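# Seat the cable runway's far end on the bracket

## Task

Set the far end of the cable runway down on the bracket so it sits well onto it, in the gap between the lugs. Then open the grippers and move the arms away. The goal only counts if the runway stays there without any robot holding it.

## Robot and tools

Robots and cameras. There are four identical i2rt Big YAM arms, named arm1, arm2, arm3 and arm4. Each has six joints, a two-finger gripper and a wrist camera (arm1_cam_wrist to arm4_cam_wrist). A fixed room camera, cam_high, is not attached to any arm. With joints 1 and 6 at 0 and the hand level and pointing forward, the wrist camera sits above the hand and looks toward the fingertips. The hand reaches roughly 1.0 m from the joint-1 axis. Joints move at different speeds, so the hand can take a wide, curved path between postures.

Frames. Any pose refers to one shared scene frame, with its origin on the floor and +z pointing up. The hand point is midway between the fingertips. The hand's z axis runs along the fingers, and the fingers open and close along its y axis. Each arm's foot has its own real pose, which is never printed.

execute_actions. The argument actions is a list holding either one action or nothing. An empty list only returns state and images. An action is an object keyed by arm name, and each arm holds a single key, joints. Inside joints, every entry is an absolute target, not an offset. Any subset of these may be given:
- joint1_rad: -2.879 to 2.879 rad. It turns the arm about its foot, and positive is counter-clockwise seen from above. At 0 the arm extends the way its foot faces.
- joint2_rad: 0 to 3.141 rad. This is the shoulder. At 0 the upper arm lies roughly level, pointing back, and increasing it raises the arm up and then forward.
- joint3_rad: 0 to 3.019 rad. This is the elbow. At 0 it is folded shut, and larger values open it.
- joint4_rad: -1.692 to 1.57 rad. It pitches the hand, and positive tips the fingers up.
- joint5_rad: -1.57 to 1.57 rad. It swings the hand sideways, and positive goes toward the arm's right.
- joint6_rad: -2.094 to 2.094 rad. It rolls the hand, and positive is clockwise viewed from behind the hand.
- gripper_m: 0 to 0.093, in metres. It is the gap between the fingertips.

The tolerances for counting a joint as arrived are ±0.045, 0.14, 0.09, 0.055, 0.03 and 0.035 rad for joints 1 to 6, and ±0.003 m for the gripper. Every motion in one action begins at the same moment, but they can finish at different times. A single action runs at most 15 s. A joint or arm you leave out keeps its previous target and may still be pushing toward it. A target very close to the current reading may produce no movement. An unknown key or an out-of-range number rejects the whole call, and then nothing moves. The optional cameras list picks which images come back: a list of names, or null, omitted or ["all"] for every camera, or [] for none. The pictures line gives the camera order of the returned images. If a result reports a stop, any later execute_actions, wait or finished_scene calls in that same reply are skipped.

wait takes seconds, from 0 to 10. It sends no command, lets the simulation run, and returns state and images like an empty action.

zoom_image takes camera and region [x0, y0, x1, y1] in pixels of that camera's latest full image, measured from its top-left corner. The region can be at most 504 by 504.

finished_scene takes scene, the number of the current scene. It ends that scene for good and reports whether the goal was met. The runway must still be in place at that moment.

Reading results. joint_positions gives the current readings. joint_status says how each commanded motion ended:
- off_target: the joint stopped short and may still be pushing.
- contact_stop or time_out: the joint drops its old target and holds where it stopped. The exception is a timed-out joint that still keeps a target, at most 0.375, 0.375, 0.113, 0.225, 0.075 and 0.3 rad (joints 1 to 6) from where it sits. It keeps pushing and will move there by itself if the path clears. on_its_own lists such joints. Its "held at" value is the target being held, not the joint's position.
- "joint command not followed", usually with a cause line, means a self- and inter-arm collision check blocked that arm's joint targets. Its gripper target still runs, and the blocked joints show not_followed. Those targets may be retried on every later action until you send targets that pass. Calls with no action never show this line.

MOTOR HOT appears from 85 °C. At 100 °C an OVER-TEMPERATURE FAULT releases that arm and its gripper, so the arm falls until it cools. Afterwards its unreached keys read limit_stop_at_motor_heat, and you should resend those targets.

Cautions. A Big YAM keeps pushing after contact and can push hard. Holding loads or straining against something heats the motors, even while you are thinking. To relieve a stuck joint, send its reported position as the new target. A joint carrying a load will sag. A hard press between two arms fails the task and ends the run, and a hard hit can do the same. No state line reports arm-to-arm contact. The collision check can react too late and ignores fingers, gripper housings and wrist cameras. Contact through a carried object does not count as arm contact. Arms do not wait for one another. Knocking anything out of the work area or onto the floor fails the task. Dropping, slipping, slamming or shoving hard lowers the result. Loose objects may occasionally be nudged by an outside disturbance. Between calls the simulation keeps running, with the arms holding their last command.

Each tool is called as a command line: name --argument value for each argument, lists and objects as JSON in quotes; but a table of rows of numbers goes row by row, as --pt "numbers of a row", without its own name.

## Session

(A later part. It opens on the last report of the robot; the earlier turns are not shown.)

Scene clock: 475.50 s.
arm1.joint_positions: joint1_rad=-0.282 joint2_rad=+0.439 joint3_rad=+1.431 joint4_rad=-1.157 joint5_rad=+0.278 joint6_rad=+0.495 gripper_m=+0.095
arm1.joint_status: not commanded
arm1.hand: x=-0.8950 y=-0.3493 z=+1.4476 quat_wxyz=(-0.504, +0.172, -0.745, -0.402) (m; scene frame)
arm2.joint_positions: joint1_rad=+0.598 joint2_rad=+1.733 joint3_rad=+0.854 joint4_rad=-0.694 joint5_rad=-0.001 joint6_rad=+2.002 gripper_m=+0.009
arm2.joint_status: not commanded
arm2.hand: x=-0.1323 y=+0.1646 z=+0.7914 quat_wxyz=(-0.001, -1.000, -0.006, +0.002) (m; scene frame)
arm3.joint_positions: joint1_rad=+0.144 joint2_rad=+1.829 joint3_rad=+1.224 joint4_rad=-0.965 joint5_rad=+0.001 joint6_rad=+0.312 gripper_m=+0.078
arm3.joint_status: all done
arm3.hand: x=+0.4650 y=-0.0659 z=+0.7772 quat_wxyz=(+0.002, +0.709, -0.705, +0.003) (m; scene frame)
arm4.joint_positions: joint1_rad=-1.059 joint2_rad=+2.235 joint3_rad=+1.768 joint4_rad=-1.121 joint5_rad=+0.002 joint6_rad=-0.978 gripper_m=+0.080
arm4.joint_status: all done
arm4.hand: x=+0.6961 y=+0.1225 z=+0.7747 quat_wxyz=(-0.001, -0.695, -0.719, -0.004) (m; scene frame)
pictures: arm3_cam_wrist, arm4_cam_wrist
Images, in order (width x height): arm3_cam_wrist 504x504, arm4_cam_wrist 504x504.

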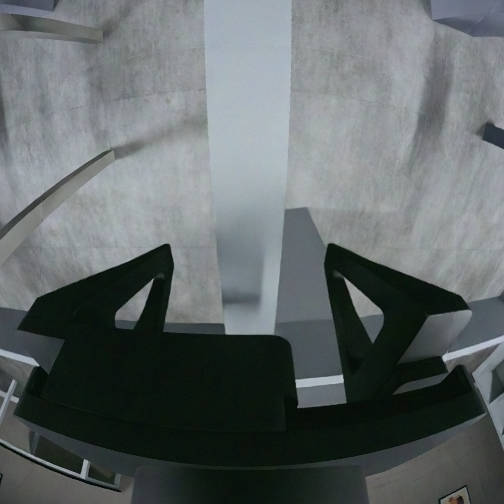

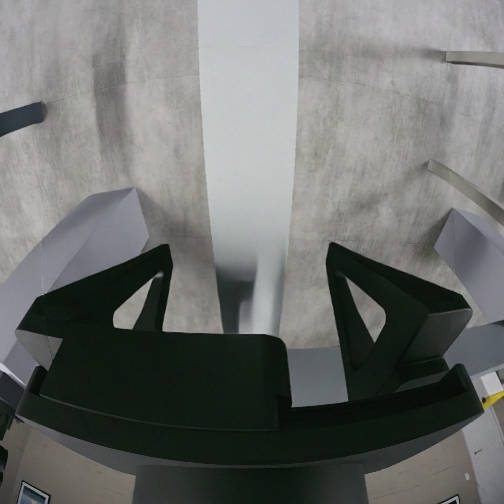

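execute_actions --actions '[{"arm2": {"joints": {"joint2_rad": 1.665, "gripper_m": 0.05}}, "arm3": {"joints": {"gripper_m": 0.0}}, "arm4": {"joints": {"joint2_rad": 2.197, "gripper_m": 0.0}}}]'

Scene clock: 503.67 s.
arm1.joint_positions: joint1_rad=-0.282 joint2_rad=+0.439 joint3_rad=+1.431 joint4_rad=-1.157 joint5_rad=+0.278 joint6_rad=+0.495 gripper_m=+0.095
arm1.joint_status: not commanded
arm1.hand: x=-0.8950 y=-0.3493 z=+1.4476 quat_wxyz=(-0.504, +0.172, -0.745, -0.402) (m; scene frame)
arm2.joint_positions: joint1_rad=+0.598 joint2_rad=+1.665 joint3_rad=+0.854 joint4_rad=-0.694 joint5_rad=-0.001 joint6_rad=+2.002 gripper_m=+0.050
arm2.joint_status: all done
arm2.hand: x=-0.1274 y=+0.1546 z=+0.8170 quat_wxyz=(-0.031, -0.999, -0.006, -0.012) (m; scene frame)
arm3.joint_positions: joint1_rad=+0.144 joint2_rad=+1.829 joint3_rad=+1.224 joint4_rad=-0.964 joint5_rad=+0.001 joint6_rad=+0.309 gripper_m=+0.025
arm3.joint_status: gripper_m off_target (ended at +0.025, target +0.000)
arm3.hand: x=+0.4648 y=-0.0656 z=+0.7772 quat_wxyz=(+0.002, +0.710, -0.704, +0.003) (m; scene frame)
arm4.joint_positions: joint1_rad=-1.059 joint2_rad=+2.228 joint3_rad=+1.768 joint4_rad=-1.120 joint5_rad=+0.001 joint6_rad=-0.983 gripper_m=+0.024
arm4.joint_status: gripper_m off_target (ended at +0.024, target +0.000); the others done
arm4.hand: x=+0.6950 y=+0.1216 z=+0.7790 quat_wxyz=(+0.000, -0.694, -0.720, +0.000) (m; scene frame)
pictures: arm1_cam_wrist, arm2_cam_wrist, arm3_cam_wrist, arm4_cam_wrist, cam_high
Images, in order (width x height): arm1_cam_wrist 504x504, arm2_cam_wrist 504x504, arm3_cam_wrist 504x504, arm4_cam_wrist 504x504, cam_high 896x504.

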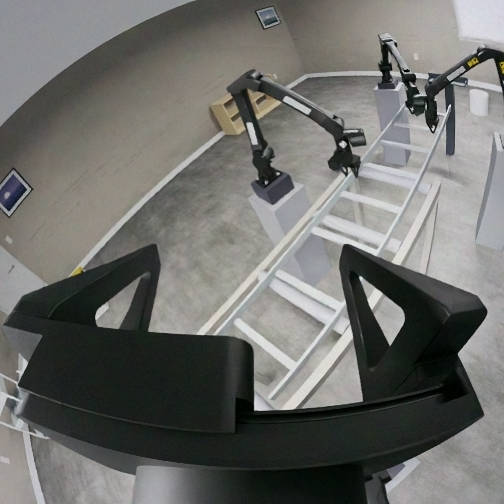

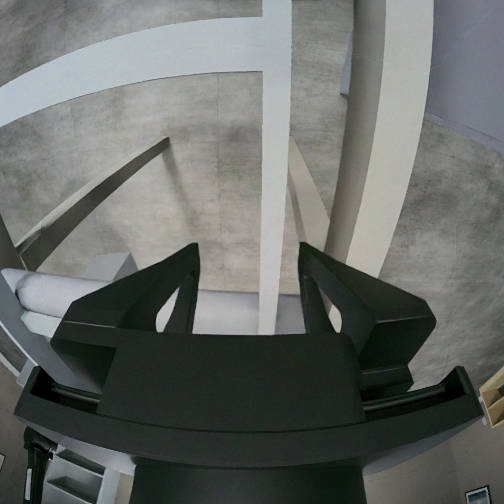

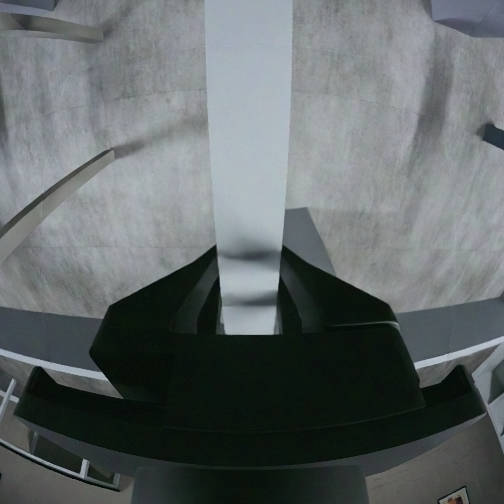

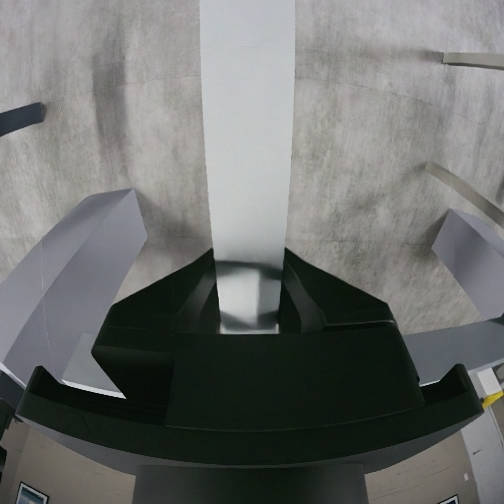

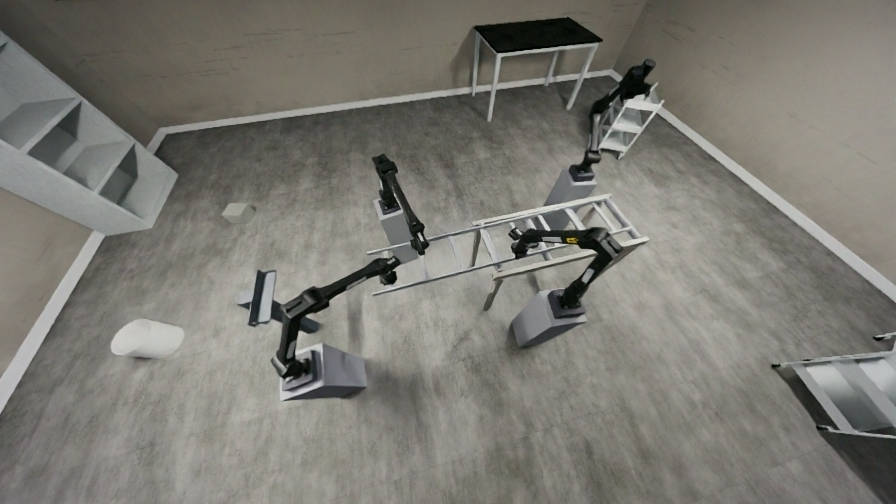

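execute_actions --actions '[{"arm2": {"joints": {"joint1_rad": 0.9, "joint2_rad": 1.25}}, "arm3": {"joints": {"joint1_rad": -0.285, "joint2_rad": 1.718, "joint3_rad": 1.175, "joint4_rad": -0.93, "joint5_rad": 0.0, "joint6_rad": -0.128}}, "arm4": {"joints": {"joint1_rad": -0.8, "joint2_rad": 1.838, "joint3_rad": 1.238, "joint4_rad": -0.872, "joint5_rad": 0.0, "joint6_rad": -0.727}}}]' --cameras '["arm4_cam_wrist", "cam_high"]'

Scene clock: 560.37 s.
arm1.joint_positions: joint1_rad=-0.282 joint2_rad=+0.439 joint3_rad=+1.431 joint4_rad=-1.157 joint5_rad=+0.278 joint6_rad=+0.495 gripper_m=+0.095
arm1.joint_status: not commanded
arm1.hand: x=-0.8950 y=-0.3493 z=+1.4476 quat_wxyz=(-0.504, +0.172, -0.745, -0.402) (m; scene frame)
arm2.joint_positions: joint1_rad=+0.907 joint2_rad=+1.237 joint3_rad=+0.854 joint4_rad=-0.694 joint5_rad=-0.001 joint6_rad=+2.002 gripper_m=+0.050
arm2.joint_status: all done
arm2.hand: x=-0.0044 y=+0.2041 z=+0.9885 quat_wxyz=(-0.204, -0.957, -0.155, -0.134) (m; scene frame)
arm3.joint_positions: joint1_rad=-0.291 joint2_rad=+1.770 joint3_rad=+1.142 joint4_rad=-0.925 joint5_rad=-0.003 joint6_rad=-0.124 gripper_m=+0.025
arm3.joint_status: all done
arm3.hand: x=+0.6754 y=-0.0665 z=+0.7789 quat_wxyz=(-0.003, +0.710, -0.705, -0.003) (m; scene frame)
arm4.joint_positions: joint1_rad=-0.804 joint2_rad=+1.897 joint3_rad=+1.183 joint4_rad=-0.864 joint5_rad=-0.002 joint6_rad=-0.725 gripper_m=+0.024
arm4.joint_status: all done
arm4.hand: x=+0.9051 y=+0.1187 z=+0.7761 quat_wxyz=(-0.001, -0.695, -0.719, +0.001) (m; scene frame)
pictures: arm4_cam_wrist, cam_high
Images, in order (width x height): arm4_cam_wrist 504x504, cam_high 896x504.

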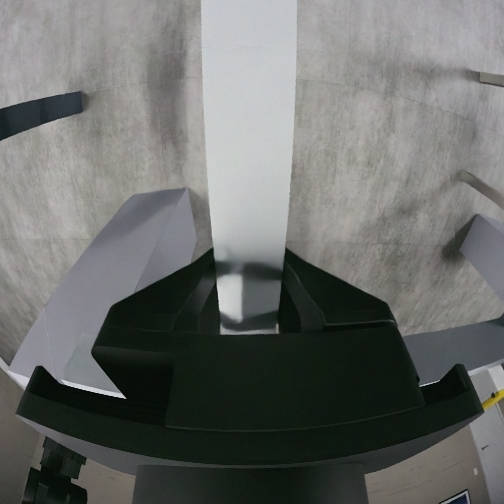

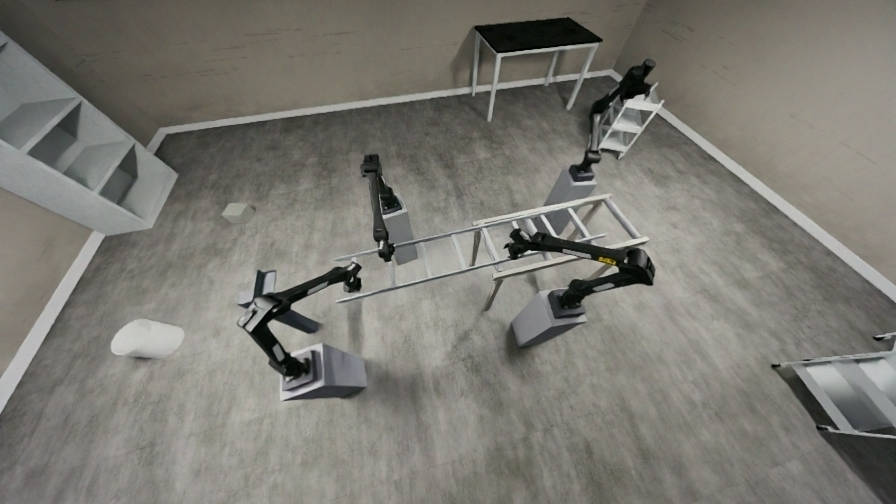

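execute_actions --actions '[{"arm2": {"joints": {"joint1_rad": 1.2, "joint2_rad": 0.92}}, "arm3": {"joints": {"joint1_rad": -0.658, "joint2_rad": 1.815, "joint3_rad": 1.398, "joint4_rad": -1.01, "joint5_rad": 0.0, "joint6_rad": -0.515}}, "arm4": {"joints": {"joint1_rad": -0.41, "joint2_rad": 1.64, "joint3_rad": 0.95, "joint4_rad": -0.762, "joint5_rad": 0.0, "joint6_rad": -0.335}}}]' --cameras '["arm4_cam_wrist", "cam_high"]'

Scene clock: 573.70 s.
arm1.joint_positions: joint1_rad=-0.282 joint2_rad=+0.439 joint3_rad=+1.431 joint4_rad=-1.157 joint5_rad=+0.278 joint6_rad=+0.495 gripper_m=+0.095
arm1.joint_status: not commanded
arm1.hand: x=-0.8950 y=-0.3493 z=+1.4476 quat_wxyz=(-0.504, +0.172, -0.745, -0.402) (m; scene frame)
arm2.joint_positions: joint1_rad=+1.204 joint2_rad=+0.910 joint3_rad=+0.854 joint4_rad=-0.694 joint5_rad=+0.000 joint6_rad=+2.002 gripper_m=+0.050
arm2.joint_status: all done
arm2.hand: x=+0.0513 y=+0.3191 z=+1.1186 quat_wxyz=(-0.295, -0.874, -0.280, -0.267) (m; scene frame)
arm3.joint_positions: joint1_rad=-0.658 joint2_rad=+1.884 joint3_rad=+1.325 joint4_rad=-1.014 joint5_rad=+0.001 joint6_rad=-0.483 gripper_m=+0.025
arm3.joint_status: all done
arm3.hand: x=+0.8656 y=-0.0742 z=+0.7829 quat_wxyz=(+0.003, +0.707, -0.707, +0.004) (m; scene frame)
arm4.joint_positions: joint1_rad=-0.422 joint2_rad=+1.717 joint3_rad=+0.912 joint4_rad=-0.754 joint5_rad=+0.003 joint6_rad=-0.336 gripper_m=+0.024
arm4.joint_status: all done
arm4.hand: x=+1.0938 y=+0.1080 z=+0.7776 quat_wxyz=(-0.001, -0.697, -0.717, +0.010) (m; scene frame)
pictures: arm4_cam_wrist, cam_high
Images, in order (width x height): arm4_cam_wrist 504x504, cam_high 896x504.

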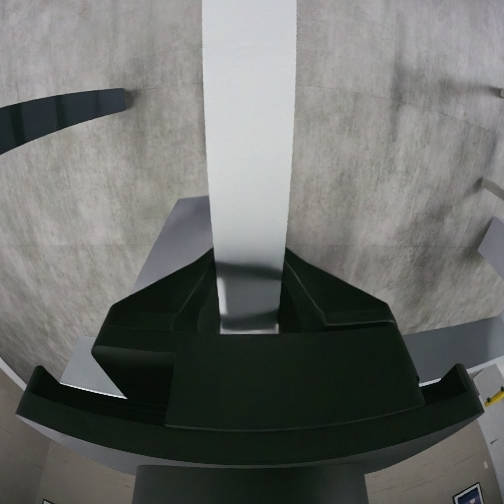

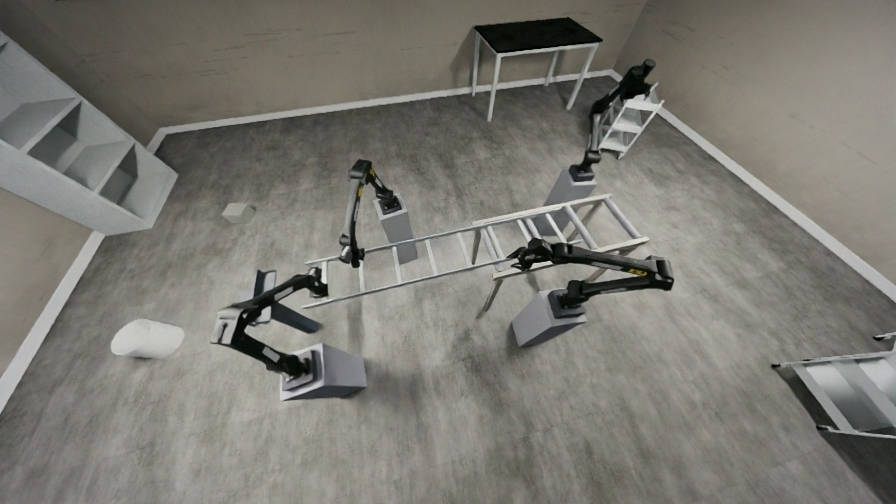

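execute_actions --actions '[{"arm3": {"joints": {"joint1_rad": -0.9, "joint2_rad": 2.022, "joint3_rad": 1.806, "joint4_rad": -1.19, "joint5_rad": 0.0, "joint6_rad": -0.75}}, "arm4": {"joints": {"joint1_rad": 0.022, "joint2_rad": 1.552, "joint3_rad": 0.92, "joint4_rad": -0.815, "joint5_rad": 0.0, "joint6_rad": 0.097}}}]' --cameras '["arm3_cam_wrist", "arm4_cam_wrist", "cam_high"]'

Scene clock: 601.30 s.
arm1.joint_positions: joint1_rad=-0.282 joint2_rad=+0.439 joint3_rad=+1.431 joint4_rad=-1.157 joint5_rad=+0.278 joint6_rad=+0.495 gripper_m=+0.095
arm1.joint_status: not commanded
arm1.hand: x=-0.8950 y=-0.3493 z=+1.4476 quat_wxyz=(-0.504, +0.172, -0.745, -0.402) (m; scene frame)
arm2.joint_positions: joint1_rad=+1.204 joint2_rad=+0.910 joint3_rad=+0.854 joint4_rad=-0.694 joint5_rad=+0.000 joint6_rad=+2.002 gripper_m=+0.050
arm2.joint_status: not commanded
arm2.hand: x=+0.0513 y=+0.3191 z=+1.1186 quat_wxyz=(-0.295, -0.874, -0.280, -0.267) (m; scene frame)
arm3.joint_positions: joint1_rad=-0.908 joint2_rad=+2.105 joint3_rad=+1.734 joint4_rad=-1.184 joint5_rad=+0.001 joint6_rad=-0.735 gripper_m=+0.025
arm3.joint_status: all done
arm3.hand: x=+1.0444 y=-0.0701 z=+0.7988 quat_wxyz=(-0.005, +0.708, -0.707, +0.004) (m; scene frame)
arm4.joint_positions: joint1_rad=+0.019 joint2_rad=+1.641 joint3_rad=+0.868 joint4_rad=-0.799 joint5_rad=+0.001 joint6_rad=+0.105 gripper_m=+0.024
arm4.joint_status: all done
arm4.hand: x=+1.2706 y=+0.1140 z=+0.7933 quat_wxyz=(+0.000, -0.697, -0.717, +0.005) (m; scene frame)
pictures: arm3_cam_wrist, arm4_cam_wrist, cam_high
Images, in order (width x height): arm3_cam_wrist 504x504, arm4_cam_wrist 504x504, cam_high 896x504.

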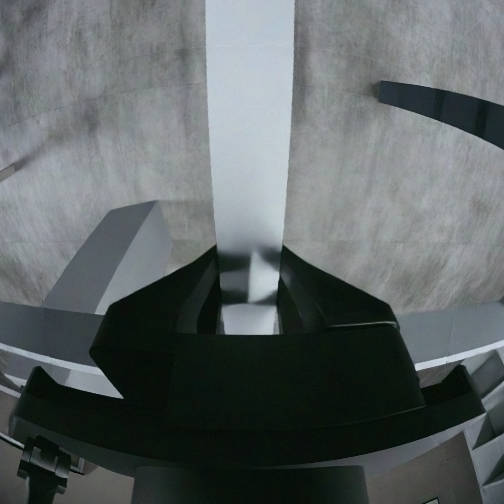

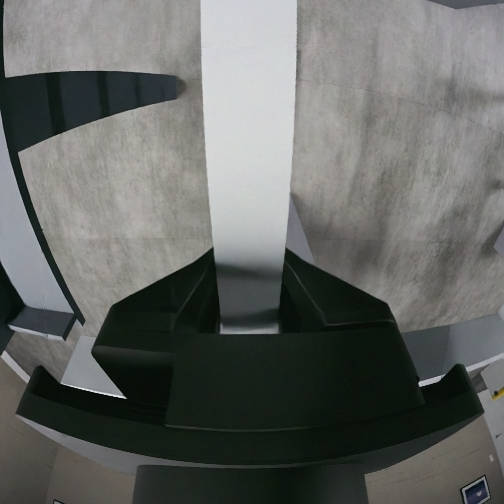

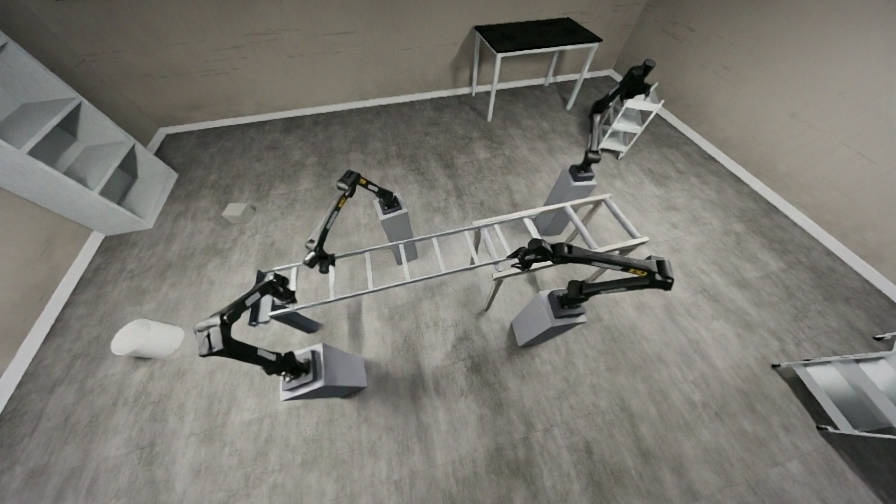

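zoom_image --camera "arm4_cam_wrist" --region '[0, 270, 140, 410]'

zoom_image --camera "cam_high" --region '[220, 240, 360, 350]'

zoom_image --camera "arm3_cam_wrist" --region '[384, 290, 504, 504]'

Region (0, 270, 140, 410) of arm4_cam_wrist's 504x504 image, scaled by 3.600, with more detail than that image has.

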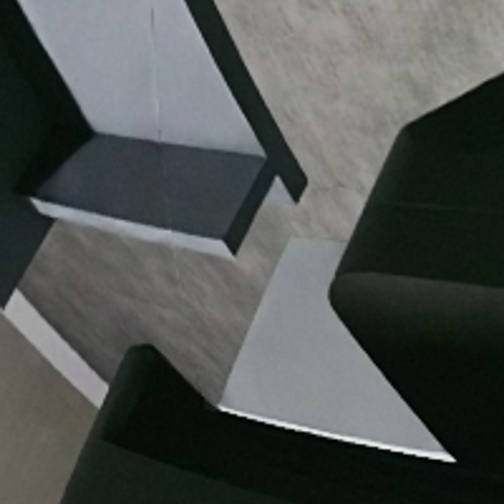

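Region (220, 240, 360, 350) of cam_high's 896x504 image, scaled by 3.600, with more detail than that image has; it fills the top 396 rows of this view, and the rest is white.

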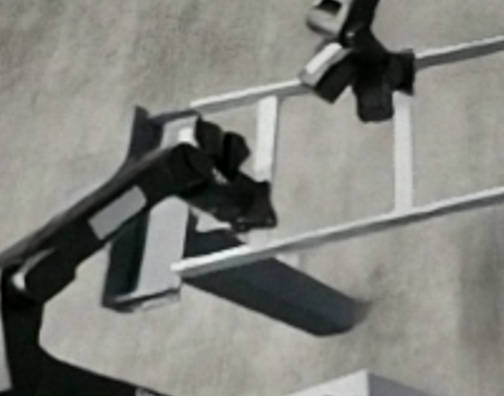

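Region (384, 290, 504, 504) of arm3_cam_wrist's 504x504 image, scaled by 2.355, with more detail than that image has; it fills the left 283 columns of this view, and the rest is white.

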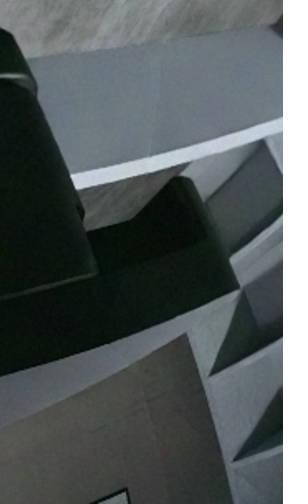

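execute_actions --actions '[{"arm3": {"joints": {"joint1_rad": -1.002, "joint2_rad": 2.2, "joint3_rad": 2.136, "joint4_rad": -1.338, "joint5_rad": 0.0, "joint6_rad": -0.845}}, "arm4": {"joints": {"joint1_rad": 0.238, "joint2_rad": 1.597, "joint3_rad": 1.022, "joint4_rad": -0.842, "joint5_rad": 0.0, "joint6_rad": 0.325}}}]' --cameras '["arm3_cam_wrist", "arm4_cam_wrist", "cam_high"]'

Scene clock: 697.27 s.
arm1.joint_positions: joint1_rad=-0.282 joint2_rad=+0.439 joint3_rad=+1.431 joint4_rad=-1.157 joint5_rad=+0.278 joint6_rad=+0.495 gripper_m=+0.095
arm1.joint_status: not commanded
arm1.hand: x=-0.8950 y=-0.3493 z=+1.4476 quat_wxyz=(-0.504, +0.172, -0.745, -0.402) (m; scene frame)
arm2.joint_positions: joint1_rad=+1.204 joint2_rad=+0.910 joint3_rad=+0.854 joint4_rad=-0.694 joint5_rad=+0.000 joint6_rad=+2.002 gripper_m=+0.050
arm2.joint_status: not commanded
arm2.hand: x=+0.0513 y=+0.3191 z=+1.1186 quat_wxyz=(-0.295, -0.874, -0.280, -0.267) (m; scene frame)
arm3.joint_positions: joint1_rad=-1.018 joint2_rad=+2.285 joint3_rad=+2.045 joint4_rad=-1.304 joint5_rad=-0.001 joint6_rad=-0.840 gripper_m=+0.025
arm3.joint_status: joint3_rad time_out (moved +0.311 of +0.402); the others done
arm3.on_its_own: joint3_rad reads +2.045 and still pushes toward +2.136 since a time_out
arm3.hand: x=+1.1424 y=-0.0754 z=+0.7973 quat_wxyz=(-0.011, +0.706, -0.708, +0.004) (m; scene frame)
arm4.joint_positions: joint1_rad=+0.253 joint2_rad=+1.694 joint3_rad=+0.942 joint4_rad=-0.810 joint5_rad=+0.000 joint6_rad=+0.341 gripper_m=+0.024
arm4.joint_status: all done
arm4.hand: x=+1.3690 y=+0.1103 z=+0.7932 quat_wxyz=(-0.005, -0.698, -0.716, +0.006) (m; scene frame)
pictures: arm3_cam_wrist, arm4_cam_wrist, cam_high
Images, in order (width x height): arm3_cam_wrist 504x504, arm4_cam_wrist 504x504, cam_high 896x504.

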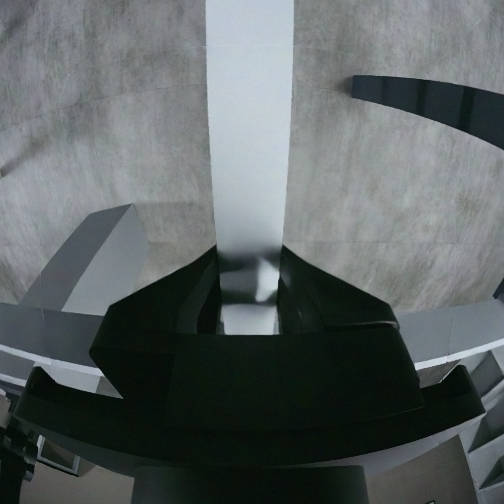

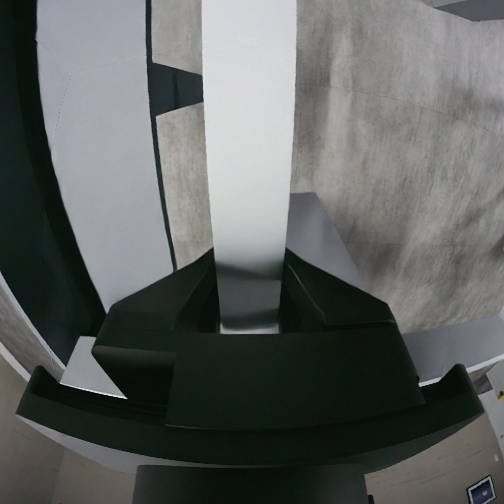

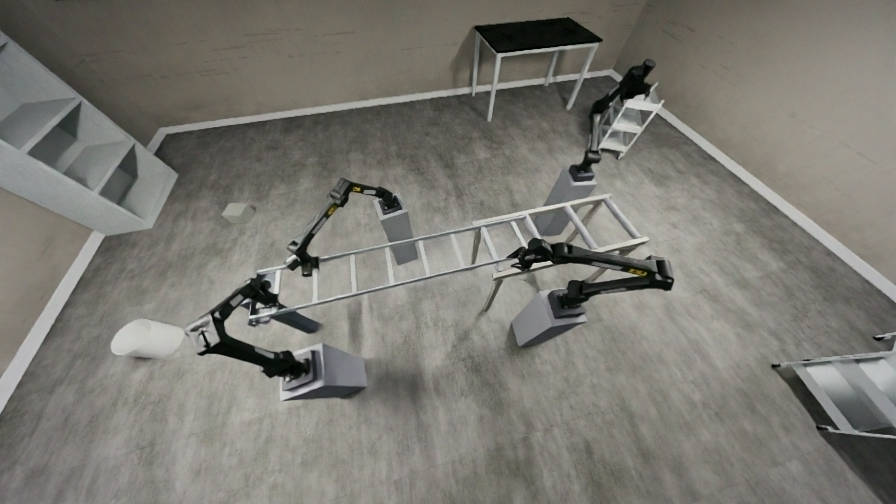

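zoom_image --camera "arm4_cam_wrist" --region '[0, 260, 150, 410]'

zoom_image --camera "arm4_cam_wrist" --region '[0, 0, 220, 220]'

zoom_image --camera "cam_high" --region '[225, 255, 325, 335]'

Region (0, 260, 150, 410) of arm4_cam_wrist's 504x504 image, scaled by 3.360, with more detail than that image has.

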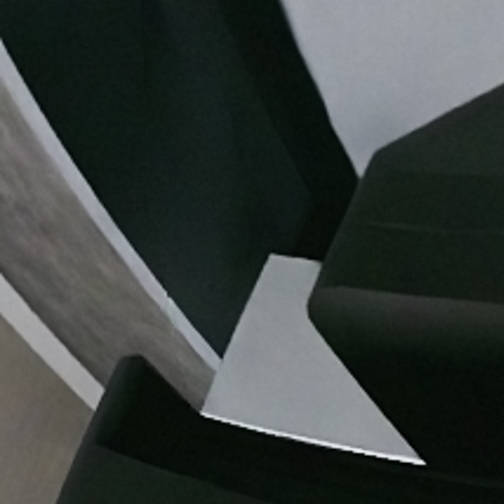

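Region (0, 0, 220, 220) of arm4_cam_wrist's 504x504 image, scaled by 2.291, with more detail than that image has.

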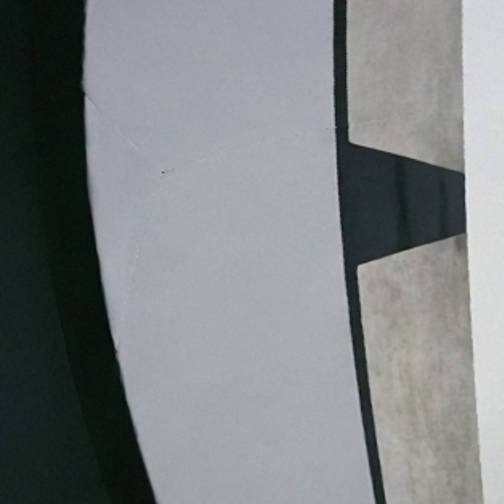

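Region (225, 255, 325, 335) of cam_high's 896x504 image, scaled by 5.040, with more detail than that image has; it fills the top 403 rows of this view, and the rest is white.

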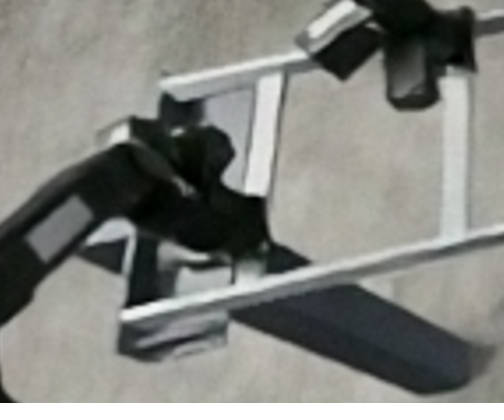

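execute_actions --actions '[{"arm3": {"joints": {"joint1_rad": -1.005, "joint2_rad": 2.235, "joint3_rad": 2.025, "joint4_rad": -1.225, "joint5_rad": 0.0, "joint6_rad": -0.842}}, "arm4": {"joints": {"joint1_rad": 0.24, "joint2_rad": 1.7, "joint3_rad": 0.95, "joint4_rad": -0.697, "joint5_rad": 0.0, "joint6_rad": 0.33}}}]' --cameras '["arm4_cam_wrist", "cam_high"]'

Scene clock: 758.23 s.
arm1.joint_positions: joint1_rad=-0.282 joint2_rad=+0.439 joint3_rad=+1.431 joint4_rad=-1.157 joint5_rad=+0.278 joint6_rad=+0.495 gripper_m=+0.095
arm1.joint_status: not commanded
arm1.hand: x=-0.8950 y=-0.3493 z=+1.4476 quat_wxyz=(-0.504, +0.172, -0.745, -0.402) (m; scene frame)
arm2.joint_positions: joint1_rad=+1.204 joint2_rad=+0.910 joint3_rad=+0.854 joint4_rad=-0.694 joint5_rad=+0.000 joint6_rad=+2.002 gripper_m=+0.050
arm2.joint_status: not commanded
arm2.hand: x=+0.0513 y=+0.3191 z=+1.1186 quat_wxyz=(-0.295, -0.874, -0.280, -0.267) (m; scene frame)
arm3.joint_positions: joint1_rad=-1.014 joint2_rad=+2.299 joint3_rad=+2.006 joint4_rad=-1.255 joint5_rad=-0.004 joint6_rad=-0.839 gripper_m=+0.025
arm3.joint_status: all done
arm3.hand: x=+1.1383 y=-0.0753 z=+0.7738 quat_wxyz=(-0.009, +0.707, -0.707, +0.002) (m; scene frame)
arm4.joint_positions: joint1_rad=+0.246 joint2_rad=+1.754 joint3_rad=+0.923 joint4_rad=-0.736 joint5_rad=+0.006 joint6_rad=+0.339 gripper_m=+0.024
arm4.joint_status: all done
arm4.hand: x=+1.3650 y=+0.1096 z=+0.7645 quat_wxyz=(-0.001, -0.699, -0.715, +0.008) (m; scene frame)
pictures: arm4_cam_wrist, cam_high
Images, in order (width x height): arm4_cam_wrist 504x504, cam_high 896x504.

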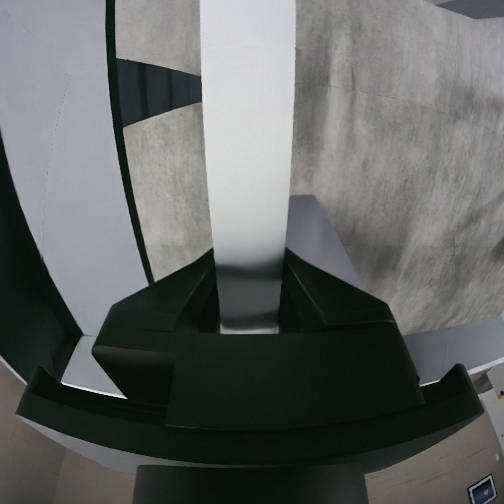

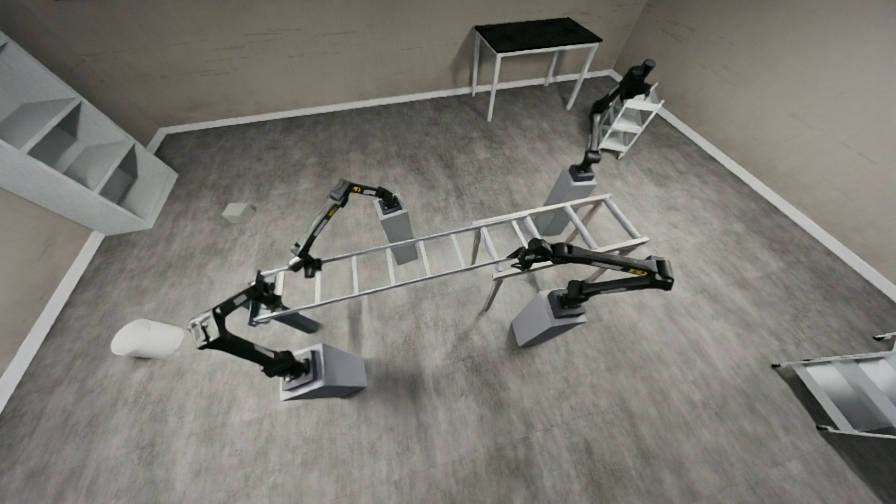

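execute_actions --actions '[{"arm3": {"joints": {"joint1_rad": -1.012, "joint2_rad": 2.29, "joint3_rad": 2.003, "joint4_rad": -1.248}}, "arm4": {"joints": {"joint1_rad": 0.245, "joint2_rad": 1.748, "joint3_rad": 0.92, "joint4_rad": -0.728}}}]' --cameras '["arm4_cam_wrist", "cam_high"]'

Scene clock: 763.77 s.
arm1.joint_positions: joint1_rad=-0.282 joint2_rad=+0.439 joint3_rad=+1.431 joint4_rad=-1.157 joint5_rad=+0.278 joint6_rad=+0.495 gripper_m=+0.095
arm1.joint_status: not commanded
arm1.hand: x=-0.8950 y=-0.3493 z=+1.4476 quat_wxyz=(-0.504, +0.172, -0.745, -0.402) (m; scene frame)
arm2.joint_positions: joint1_rad=+1.204 joint2_rad=+0.910 joint3_rad=+0.854 joint4_rad=-0.694 joint5_rad=+0.000 joint6_rad=+2.002 gripper_m=+0.050
arm2.joint_status: not commanded
arm2.hand: x=+0.0513 y=+0.3191 z=+1.1186 quat_wxyz=(-0.295, -0.874, -0.280, -0.267) (m; scene frame)
arm3.joint_positions: joint1_rad=-1.014 joint2_rad=+2.299 joint3_rad=+2.004 joint4_rad=-1.254 joint5_rad=-0.004 joint6_rad=-0.839 gripper_m=+0.025
arm3.joint_status: all done
arm3.hand: x=+1.1378 y=-0.0758 z=+0.7727 quat_wxyz=(-0.008, +0.707, -0.707, +0.002) (m; scene frame)
arm4.joint_positions: joint1_rad=+0.246 joint2_rad=+1.754 joint3_rad=+0.921 joint4_rad=-0.735 joint5_rad=+0.006 joint6_rad=+0.339 gripper_m=+0.024
arm4.joint_status: all done
arm4.hand: x=+1.3646 y=+0.1107 z=+0.7638 quat_wxyz=(+0.000, -0.699, -0.715, +0.008) (m; scene frame)
pictures: arm4_cam_wrist, cam_high
Images, in order (width x height): arm4_cam_wrist 504x504, cam_high 896x504.

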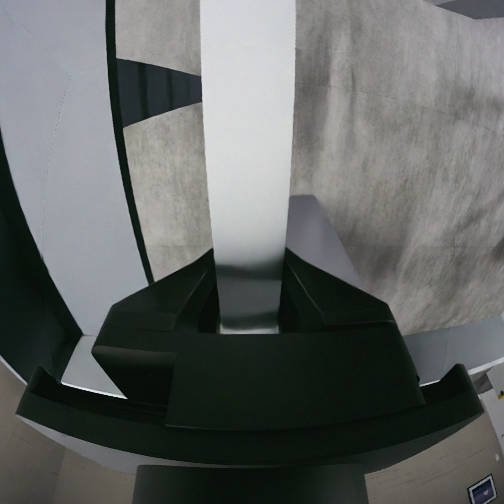

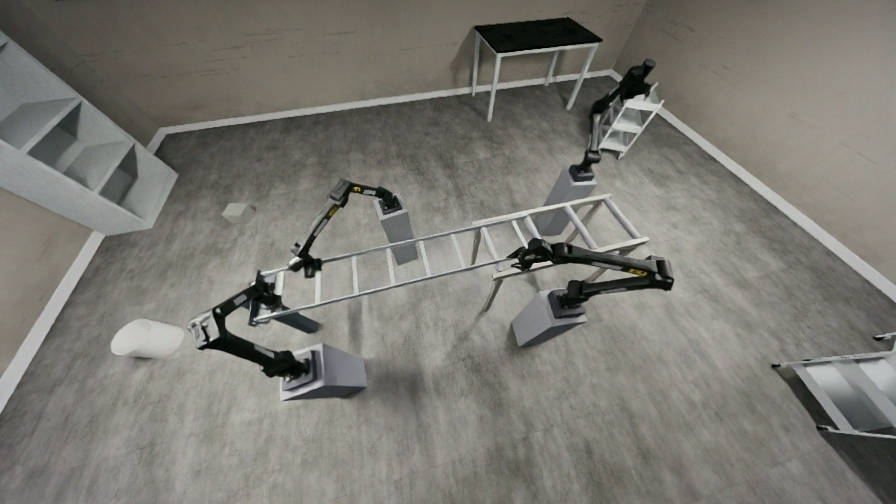

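execute_actions --actions '[{"arm3": {"joints": {"joint2_rad": 2.28, "gripper_m": 0.06}}, "arm4": {"joints": {"joint2_rad": 1.735, "gripper_m": 0.05}}}]' --cameras '["arm3_cam_wrist", "arm4_cam_wrist"]'

Scene clock: 769.93 s.
arm1.joint_positions: joint1_rad=-0.282 joint2_rad=+0.439 joint3_rad=+1.431 joint4_rad=-1.157 joint5_rad=+0.278 joint6_rad=+0.495 gripper_m=+0.095
arm1.joint_status: not commanded
arm1.hand: x=-0.8950 y=-0.3493 z=+1.4476 quat_wxyz=(-0.504, +0.172, -0.745, -0.402) (m; scene frame)
arm2.joint_positions: joint1_rad=+1.204 joint2_rad=+0.910 joint3_rad=+0.854 joint4_rad=-0.694 joint5_rad=+0.000 joint6_rad=+2.002 gripper_m=+0.050
arm2.joint_status: not commanded
arm2.hand: x=+0.0513 y=+0.3191 z=+1.1186 quat_wxyz=(-0.295, -0.874, -0.280, -0.267) (m; scene frame)
arm3.joint_positions: joint1_rad=-1.014 joint2_rad=+2.288 joint3_rad=+2.004 joint4_rad=-1.254 joint5_rad=-0.004 joint6_rad=-0.839 gripper_m=+0.060
arm3.joint_status: all done
arm3.hand: x=+1.1387 y=-0.0750 z=+0.7801 quat_wxyz=(-0.014, +0.707, -0.707, +0.003) (m; scene frame)
arm4.joint_positions: joint1_rad=+0.246 joint2_rad=+1.753 joint3_rad=+0.921 joint4_rad=-0.735 joint5_rad=+0.004 joint6_rad=+0.339 gripper_m=+0.050
arm4.joint_status: all done
arm4.hand: x=+1.3651 y=+0.1106 z=+0.7644 quat_wxyz=(-0.001, -0.699, -0.715, +0.007) (m; scene frame)
pictures: arm3_cam_wrist, arm4_cam_wrist
Images, in order (width x height): arm3_cam_wrist 504x504, arm4_cam_wrist 504x504.

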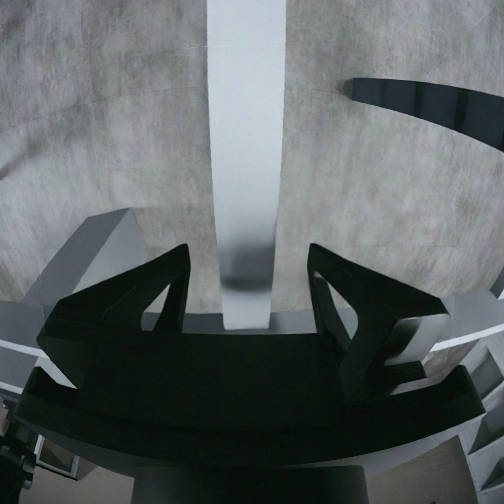

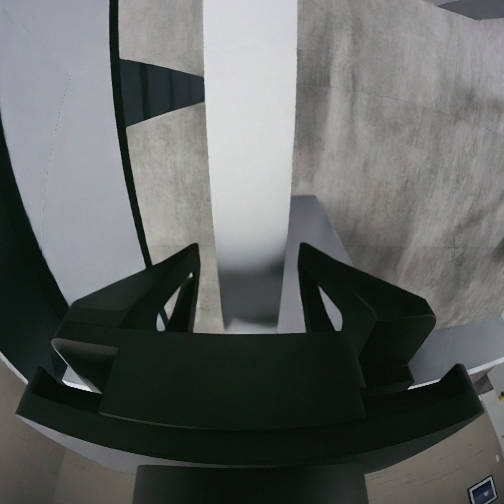

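execute_actions --actions '[{"arm3": {"joints": {"joint2_rad": 1.7, "joint4_rad": -1.6}}, "arm4": {"joints": {"joint2_rad": 1.22, "joint4_rad": -1.35}}}]'

Scene clock: 785.83 s.
arm1.joint_positions: joint1_rad=-0.282 joint2_rad=+0.439 joint3_rad=+1.431 joint4_rad=-1.157 joint5_rad=+0.278 joint6_rad=+0.495 gripper_m=+0.095
arm1.joint_status: not commanded
arm1.hand: x=-0.8950 y=-0.3493 z=+1.4476 quat_wxyz=(-0.504, +0.172, -0.745, -0.402) (m; scene frame)
arm2.joint_positions: joint1_rad=+1.204 joint2_rad=+0.910 joint3_rad=+0.854 joint4_rad=-0.694 joint5_rad=+0.000 joint6_rad=+2.002 gripper_m=+0.050
arm2.joint_status: not commanded
arm2.hand: x=+0.0513 y=+0.3191 z=+1.1186 quat_wxyz=(-0.295, -0.874, -0.280, -0.267) (m; scene frame)
arm3.joint_positions: joint1_rad=-1.014 joint2_rad=+1.704 joint3_rad=+2.000 joint4_rad=-1.590 joint5_rad=-0.004 joint6_rad=-0.839 gripper_m=+0.060
arm3.joint_status: all done
arm3.hand: x=+1.0456 y=-0.1549 z=+1.1337 quat_wxyz=(-0.135, +0.701, -0.700, +0.009) (m; scene frame)
arm4.joint_positions: joint1_rad=+0.246 joint2_rad=+1.215 joint3_rad=+0.921 joint4_rad=-1.335 joint5_rad=+0.003 joint6_rad=+0.339 gripper_m=+0.050
arm4.joint_status: all done
arm4.hand: x=+1.3273 y=+0.2155 z=+0.9546 quat_wxyz=(+0.027, -0.699, -0.714, -0.006) (m; scene frame)
pictures: arm1_cam_wrist, arm2_cam_wrist, arm3_cam_wrist, arm4_cam_wrist, cam_high
Images, in order (width x height): arm1_cam_wrist 504x504, arm2_cam_wrist 504x504, arm3_cam_wrist 504x504, arm4_cam_wrist 504x504, cam_high 896x504.

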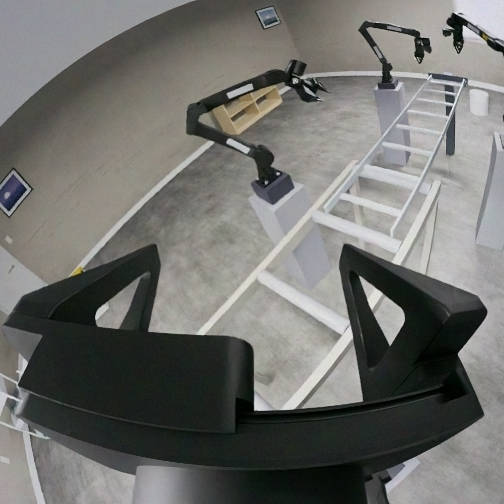

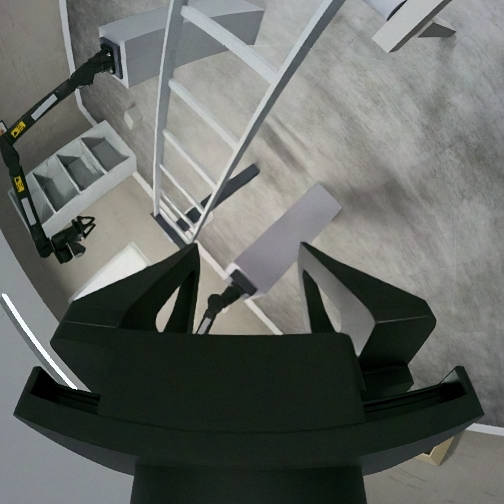

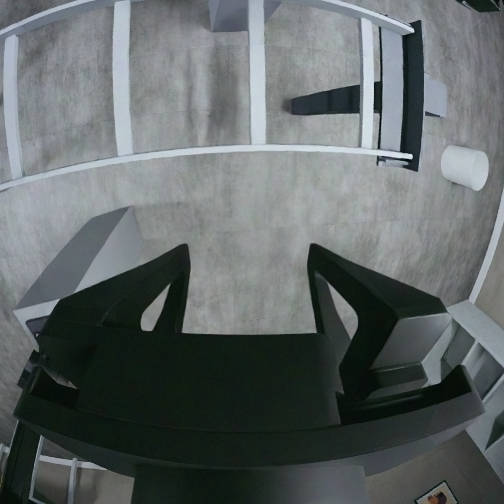

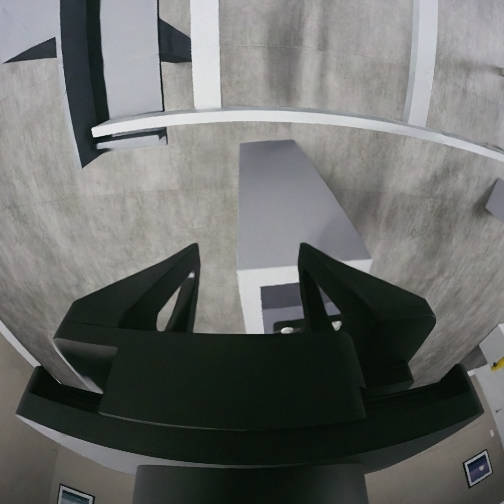

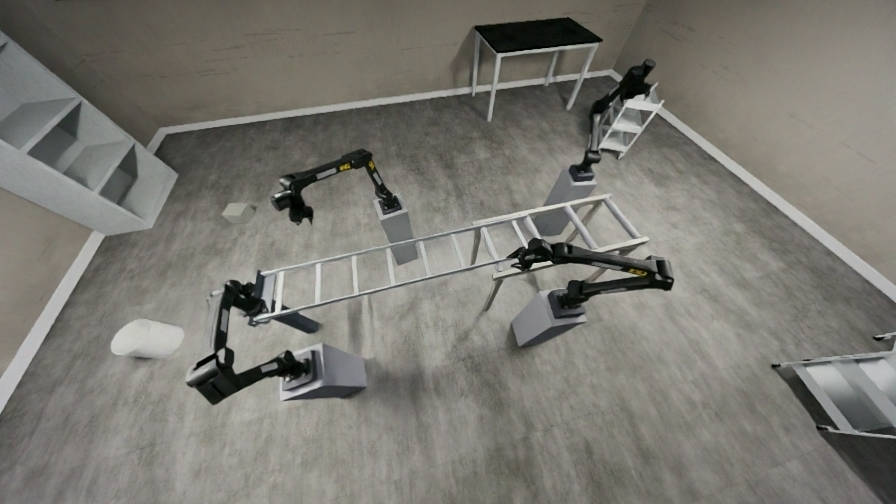

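zoom_image --camera "arm3_cam_wrist" --region '[330, 0, 490, 190]'

zoom_image --camera "arm4_cam_wrist" --region '[40, 60, 240, 190]'

Region (330, 0, 490, 190) of arm3_cam_wrist's 504x504 image, scaled by 2.653, with more detail than that image has; it fills the left 424 columns of this view, and the rest is white.

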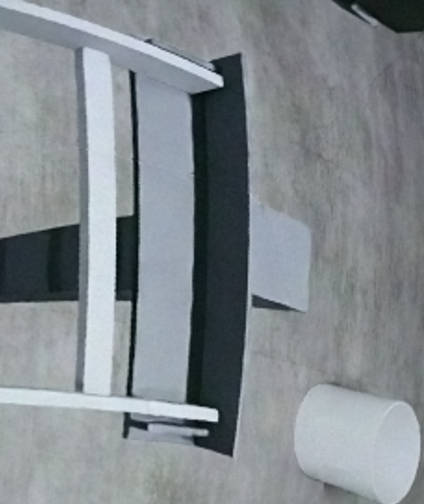

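Region (40, 60, 240, 190) of arm4_cam_wrist's 504x504 image, scaled by 2.520, with more detail than that image has; it fills the top 328 rows of this view, and the rest is white.

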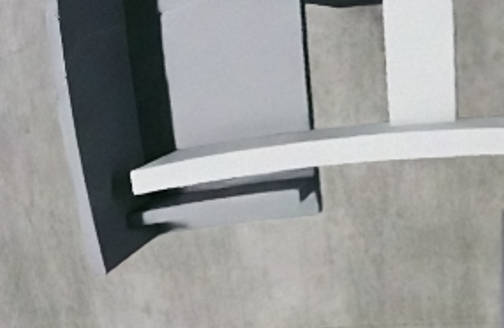

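Both rails are resting on the ledge between the lugs, the tip is well onto the bracket, and all four arms are clear, so I'm ending the scene.

finished_scene --scene 2

The scene is finished: the task was done.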